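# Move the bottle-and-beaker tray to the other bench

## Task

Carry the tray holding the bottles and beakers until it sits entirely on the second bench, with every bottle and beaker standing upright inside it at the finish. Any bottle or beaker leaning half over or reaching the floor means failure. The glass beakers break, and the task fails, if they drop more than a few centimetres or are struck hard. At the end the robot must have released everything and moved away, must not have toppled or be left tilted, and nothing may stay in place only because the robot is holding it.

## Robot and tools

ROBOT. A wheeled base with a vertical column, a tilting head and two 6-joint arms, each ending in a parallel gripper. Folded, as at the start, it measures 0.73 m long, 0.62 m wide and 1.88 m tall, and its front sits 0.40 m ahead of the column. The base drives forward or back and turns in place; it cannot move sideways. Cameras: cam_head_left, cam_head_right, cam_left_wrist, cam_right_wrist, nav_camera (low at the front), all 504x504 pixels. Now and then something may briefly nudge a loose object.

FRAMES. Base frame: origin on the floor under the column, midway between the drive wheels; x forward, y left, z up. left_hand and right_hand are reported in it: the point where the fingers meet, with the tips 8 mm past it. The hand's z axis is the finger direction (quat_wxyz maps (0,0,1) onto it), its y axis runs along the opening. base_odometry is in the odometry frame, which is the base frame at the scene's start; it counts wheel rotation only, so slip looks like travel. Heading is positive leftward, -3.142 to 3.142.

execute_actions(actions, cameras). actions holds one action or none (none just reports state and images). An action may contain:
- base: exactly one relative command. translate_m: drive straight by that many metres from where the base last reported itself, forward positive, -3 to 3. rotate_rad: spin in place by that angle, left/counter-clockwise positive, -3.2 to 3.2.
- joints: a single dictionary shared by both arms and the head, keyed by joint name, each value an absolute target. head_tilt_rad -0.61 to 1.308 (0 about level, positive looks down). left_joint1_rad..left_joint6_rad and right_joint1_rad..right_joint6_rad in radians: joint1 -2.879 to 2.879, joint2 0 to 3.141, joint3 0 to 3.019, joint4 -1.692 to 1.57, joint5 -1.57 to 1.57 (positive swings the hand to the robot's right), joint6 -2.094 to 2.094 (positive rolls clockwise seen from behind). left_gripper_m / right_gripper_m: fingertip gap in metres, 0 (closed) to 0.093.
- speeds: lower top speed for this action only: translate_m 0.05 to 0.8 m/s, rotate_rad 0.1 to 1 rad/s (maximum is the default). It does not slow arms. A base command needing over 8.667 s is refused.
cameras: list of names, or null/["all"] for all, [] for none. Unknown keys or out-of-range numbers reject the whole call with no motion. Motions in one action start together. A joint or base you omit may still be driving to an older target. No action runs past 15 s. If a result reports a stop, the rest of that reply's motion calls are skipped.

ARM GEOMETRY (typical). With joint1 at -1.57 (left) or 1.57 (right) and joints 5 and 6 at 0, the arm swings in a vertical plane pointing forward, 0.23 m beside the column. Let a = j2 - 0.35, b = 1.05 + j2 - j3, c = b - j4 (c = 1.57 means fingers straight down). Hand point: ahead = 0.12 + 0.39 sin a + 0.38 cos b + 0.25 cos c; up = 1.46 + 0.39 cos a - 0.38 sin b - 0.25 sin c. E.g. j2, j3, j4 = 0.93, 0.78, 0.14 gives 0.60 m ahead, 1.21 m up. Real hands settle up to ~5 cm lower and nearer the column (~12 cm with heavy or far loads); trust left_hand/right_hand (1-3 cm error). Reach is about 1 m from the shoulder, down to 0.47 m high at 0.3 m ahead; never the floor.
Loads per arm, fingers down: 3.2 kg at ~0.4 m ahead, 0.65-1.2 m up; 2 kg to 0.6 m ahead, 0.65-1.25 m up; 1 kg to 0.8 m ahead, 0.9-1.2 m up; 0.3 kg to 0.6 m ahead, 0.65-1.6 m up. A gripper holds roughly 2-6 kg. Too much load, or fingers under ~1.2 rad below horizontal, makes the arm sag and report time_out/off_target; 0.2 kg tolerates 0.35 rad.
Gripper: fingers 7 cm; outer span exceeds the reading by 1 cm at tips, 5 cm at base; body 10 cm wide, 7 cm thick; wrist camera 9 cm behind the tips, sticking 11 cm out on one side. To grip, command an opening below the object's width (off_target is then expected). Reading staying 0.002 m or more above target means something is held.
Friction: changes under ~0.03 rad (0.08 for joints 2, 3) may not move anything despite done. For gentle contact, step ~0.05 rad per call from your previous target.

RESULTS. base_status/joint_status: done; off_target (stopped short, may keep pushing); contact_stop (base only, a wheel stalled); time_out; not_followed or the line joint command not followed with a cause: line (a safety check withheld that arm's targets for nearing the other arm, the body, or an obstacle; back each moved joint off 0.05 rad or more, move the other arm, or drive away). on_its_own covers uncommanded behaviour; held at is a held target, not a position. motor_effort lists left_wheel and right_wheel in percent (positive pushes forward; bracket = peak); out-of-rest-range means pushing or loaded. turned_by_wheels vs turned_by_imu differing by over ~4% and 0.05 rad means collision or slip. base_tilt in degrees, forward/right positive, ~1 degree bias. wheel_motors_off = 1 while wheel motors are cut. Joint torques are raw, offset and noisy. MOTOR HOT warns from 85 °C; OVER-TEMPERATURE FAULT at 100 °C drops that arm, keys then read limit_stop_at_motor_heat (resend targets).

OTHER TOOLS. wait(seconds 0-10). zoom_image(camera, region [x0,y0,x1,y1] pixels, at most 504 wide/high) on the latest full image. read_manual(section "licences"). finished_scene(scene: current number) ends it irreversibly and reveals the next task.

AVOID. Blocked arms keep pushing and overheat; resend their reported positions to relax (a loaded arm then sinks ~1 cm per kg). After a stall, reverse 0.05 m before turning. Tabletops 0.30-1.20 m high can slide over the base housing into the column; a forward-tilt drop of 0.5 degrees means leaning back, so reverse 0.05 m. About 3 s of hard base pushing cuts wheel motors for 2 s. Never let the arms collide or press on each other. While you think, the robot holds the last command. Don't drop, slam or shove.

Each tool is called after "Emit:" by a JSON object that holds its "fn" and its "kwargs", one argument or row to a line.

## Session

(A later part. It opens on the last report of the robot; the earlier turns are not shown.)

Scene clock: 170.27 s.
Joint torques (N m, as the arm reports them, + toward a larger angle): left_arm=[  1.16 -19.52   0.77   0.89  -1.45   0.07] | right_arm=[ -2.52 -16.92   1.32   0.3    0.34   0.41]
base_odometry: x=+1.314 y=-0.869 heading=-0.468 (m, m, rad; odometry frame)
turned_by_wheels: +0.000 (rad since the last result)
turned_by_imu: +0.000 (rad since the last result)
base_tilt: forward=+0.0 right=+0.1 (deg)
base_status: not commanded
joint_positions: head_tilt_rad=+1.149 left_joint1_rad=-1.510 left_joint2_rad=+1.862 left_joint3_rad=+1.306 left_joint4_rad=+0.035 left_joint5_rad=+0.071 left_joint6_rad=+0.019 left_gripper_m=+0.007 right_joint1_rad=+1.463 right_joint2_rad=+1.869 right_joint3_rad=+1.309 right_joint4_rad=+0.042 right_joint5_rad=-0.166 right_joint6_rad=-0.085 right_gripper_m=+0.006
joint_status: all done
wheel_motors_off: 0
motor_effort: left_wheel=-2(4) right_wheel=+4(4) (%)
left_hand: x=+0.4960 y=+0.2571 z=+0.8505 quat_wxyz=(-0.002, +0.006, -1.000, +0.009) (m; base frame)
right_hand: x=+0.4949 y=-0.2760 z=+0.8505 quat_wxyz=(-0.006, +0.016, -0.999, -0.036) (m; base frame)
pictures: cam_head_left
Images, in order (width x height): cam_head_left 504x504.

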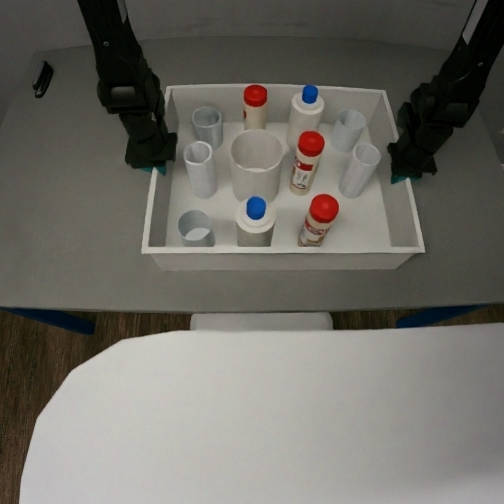

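Emit:
{"fn": "execute_actions", "kwargs": {
  "actions": [
    {"joints":{"left_gripper_m":0.045,"right_gripper_m":0.045,"right_joint5_rad":-0.135}}
  ],
  "cameras": []
}}

Emit:
{"fn": "execute_actions", "kwargs": {
  "actions": [
    {"joints":{"left_joint2_rad":1.64,"left_joint3_rad":1.13,"right_joint2_rad":1.64,"right_joint3_rad":1.13,"left_joint4_rad":0.015,"right_joint4_rad":0.015,"right_joint1_rad":1.45}}
  ],
  "cameras": ["cam_head_left"]
}}

Emit:
{"fn": "execute_actions", "kwargs": {
  "actions": [
    {"joints":{"left_joint2_rad":1.2,"left_joint3_rad":0.85,"right_joint2_rad":1.2,"right_joint3_rad":0.85,"left_joint4_rad":-0.15,"right_joint4_rad":-0.15,"right_joint1_rad":1.4,"left_joint1_rad":-1.46}}
  ],
  "cameras": []
}}

Emit:
{"fn": "execute_actions", "kwargs": {
  "actions": [
    {"base":{"translate_m":-0.6},"joints":{"head_tilt_rad":0.8}}
  ],
  "cameras": ["cam_head_left"]
}}

Scene clock: 184.90 s.
Joint torques (N m, as the arm reports them, + toward a larger angle): left_arm=[  1.13 -19.76   0.62   0.89  -0.21   0.06] | right_arm=[ -2.79 -16.73   1.16   0.31   0.02   0.17]
base_odometry: x=+1.314 y=-0.869 heading=-0.468 (m, m, rad; odometry frame)
turned_by_wheels: +0.000 (rad since the last result)
turned_by_imu: +0.000 (rad since the last result)
base_tilt: forward=+0.1 right=+0.3 (deg)
base_status: not commanded
joint_positions: head_tilt_rad=+1.149 left_joint1_rad=-1.511 left_joint2_rad=+1.862 left_joint3_rad=+1.308 left_joint4_rad=+0.035 left_joint5_rad=+0.044 left_joint6_rad=+0.019 left_gripper_m=+0.045 right_joint1_rad=+1.464 right_joint2_rad=+1.869 right_joint3_rad=+1.311 right_joint4_rad=+0.042 right_joint5_rad=-0.137 right_joint6_rad=-0.060 right_gripper_m=+0.045
joint_status: all done
wheel_motors_off: 0
motor_effort: left_wheel=-2(2) right_wheel=+3(4) (%)
left_hand: x=+0.4973 y=+0.2607 z=+0.8504 quat_wxyz=(-0.003, +0.005, -1.000, -0.004) (m; base frame)
right_hand: x=+0.4959 y=-0.2801 z=+0.8501 quat_wxyz=(-0.006, +0.004, -1.000, -0.022) (m; base frame)
pictures: none
No camera images: the call's "cameras" was empty. Leave "cameras" out to get every camera's image.

Scene clock: 186.00 s.
Joint torques (N m, as the arm reports them, + toward a larger angle): left_arm=[  1.34 -17.99   0.39   0.53  -0.19   0.07] | right_arm=[ -3.17 -15.28   0.87   0.29   0.01   0.17]
base_odometry: x=+1.314 y=-0.869 heading=-0.468 (m, m, rad; odometry frame)
turned_by_wheels: +0.000 (rad since the last result)
turned_by_imu: +0.000 (rad since the last result)
base_tilt: forward=+0.1 right=+0.2 (deg)
base_status: not commanded
joint_positions: head_tilt_rad=+1.149 left_joint1_rad=-1.511 left_joint2_rad=+1.625 left_joint3_rad=+1.134 left_joint4_rad=+0.023 left_joint5_rad=+0.044 left_joint6_rad=+0.019 left_gripper_m=+0.045 right_joint1_rad=+1.459 right_joint2_rad=+1.629 right_joint3_rad=+1.132 right_joint4_rad=+0.022 right_joint5_rad=-0.137 right_joint6_rad=-0.060 right_gripper_m=+0.045
joint_status: all done
wheel_motors_off: 0
motor_effort: left_wheel=-2(3) right_wheel=+4(3) (%)
left_hand: x=+0.5181 y=+0.2567 z=+0.9404 quat_wxyz=(-0.028, +0.004, -1.000, -0.005) (m; base frame)
right_hand: x=+0.5144 y=-0.2765 z=+0.9412 quat_wxyz=(-0.027, +0.005, -0.999, -0.019) (m; base frame)
pictures: cam_head_left
Images, in order (width x height): cam_head_left 504x504.

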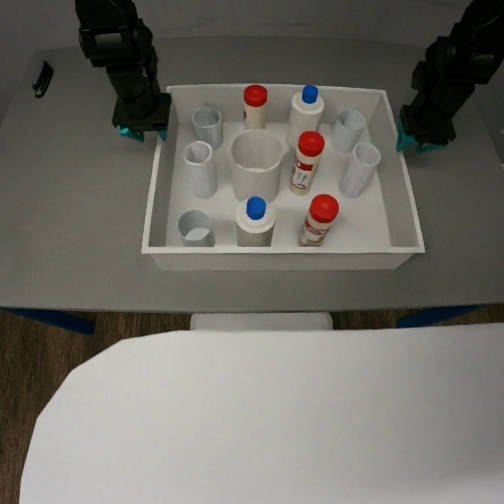

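Scene clock: 187.30 s.
Joint torques (N m, as the arm reports them, + toward a larger angle): left_arm=[  0.97 -16.18   1.55   0.76  -0.17   0.07] | right_arm=[ -1.58 -12.73   2.53   0.38  -0.01   0.16]
base_odometry: x=+1.314 y=-0.869 heading=-0.468 (m, m, rad; odometry frame)
turned_by_wheels: +0.000 (rad since the last result)
turned_by_imu: +0.000 (rad since the last result)
base_tilt: forward=+0.1 right=+0.2 (deg)
base_status: not commanded
joint_positions: head_tilt_rad=+1.149 left_joint1_rad=-1.453 left_joint2_rad=+1.187 left_joint3_rad=+0.854 left_joint4_rad=-0.149 left_joint5_rad=+0.042 left_joint6_rad=+0.019 left_gripper_m=+0.045 right_joint1_rad=+1.391 right_joint2_rad=+1.181 right_joint3_rad=+0.852 right_joint4_rad=-0.150 right_joint5_rad=-0.136 right_joint6_rad=-0.059 right_gripper_m=+0.045
joint_status: all done
wheel_motors_off: 0
motor_effort: left_wheel=-3(4) right_wheel=+3(5) (%)
left_hand: x=+0.4919 y=+0.2786 z=+1.0946 quat_wxyz=(-0.021, +0.018, -0.999, -0.031) (m; base frame)
right_hand: x=+0.4919 y=-0.2954 z=+1.0994 quat_wxyz=(-0.025, -0.012, -1.000, +0.012) (m; base frame)
pictures: none
No camera images: the call's "cameras" was empty. Leave "cameras" out to get every camera's image.

Scene clock: 189.90 s.
Joint torques (N m, as the arm reports them, + toward a larger angle): left_arm=[  0.87 -16.55   1.92   0.73  -0.16   0.06] | right_arm=[ -1.45 -13.07   2.6    0.33  -0.01   0.16]
base_odometry: x=+0.779 y=-0.598 heading=-0.471 (m, m, rad; odometry frame)
turned_by_wheels: -0.003 (rad since the last result)
turned_by_imu: -0.002 (rad since the last result)
base_tilt: forward=+0.1 right=+0.2 (deg)
base_status: done
joint_positions: head_tilt_rad=+0.815 left_joint1_rad=-1.455 left_joint2_rad=+1.192 left_joint3_rad=+0.848 left_joint4_rad=-0.149 left_joint5_rad=+0.042 left_joint6_rad=+0.019 left_gripper_m=+0.045 right_joint1_rad=+1.394 right_joint2_rad=+1.185 right_joint3_rad=+0.849 right_joint4_rad=-0.150 right_joint5_rad=-0.136 right_joint6_rad=-0.059 right_gripper_m=+0.045
joint_status: all done
wheel_motors_off: 0
motor_effort: left_wheel=-1(80) right_wheel=+1(97) (%)
left_hand: x=+0.4866 y=+0.2777 z=+1.0923 quat_wxyz=(-0.016, +0.018, -0.999, -0.030) (m; base frame)
right_hand: x=+0.4883 y=-0.2940 z=+1.0975 quat_wxyz=(-0.021, -0.012, -1.000, +0.010) (m; base frame)
pictures: cam_head_left
Images, in order (width x height): cam_head_left 504x504.

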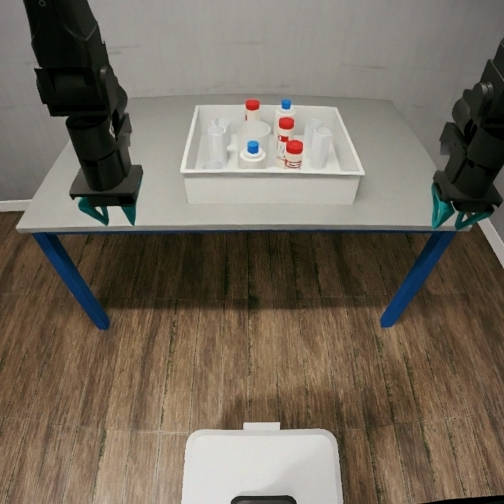

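Emit:
{"fn": "finished_scene", "kwargs": {
  "scene": 2
}}

The scene is finished: the task was done.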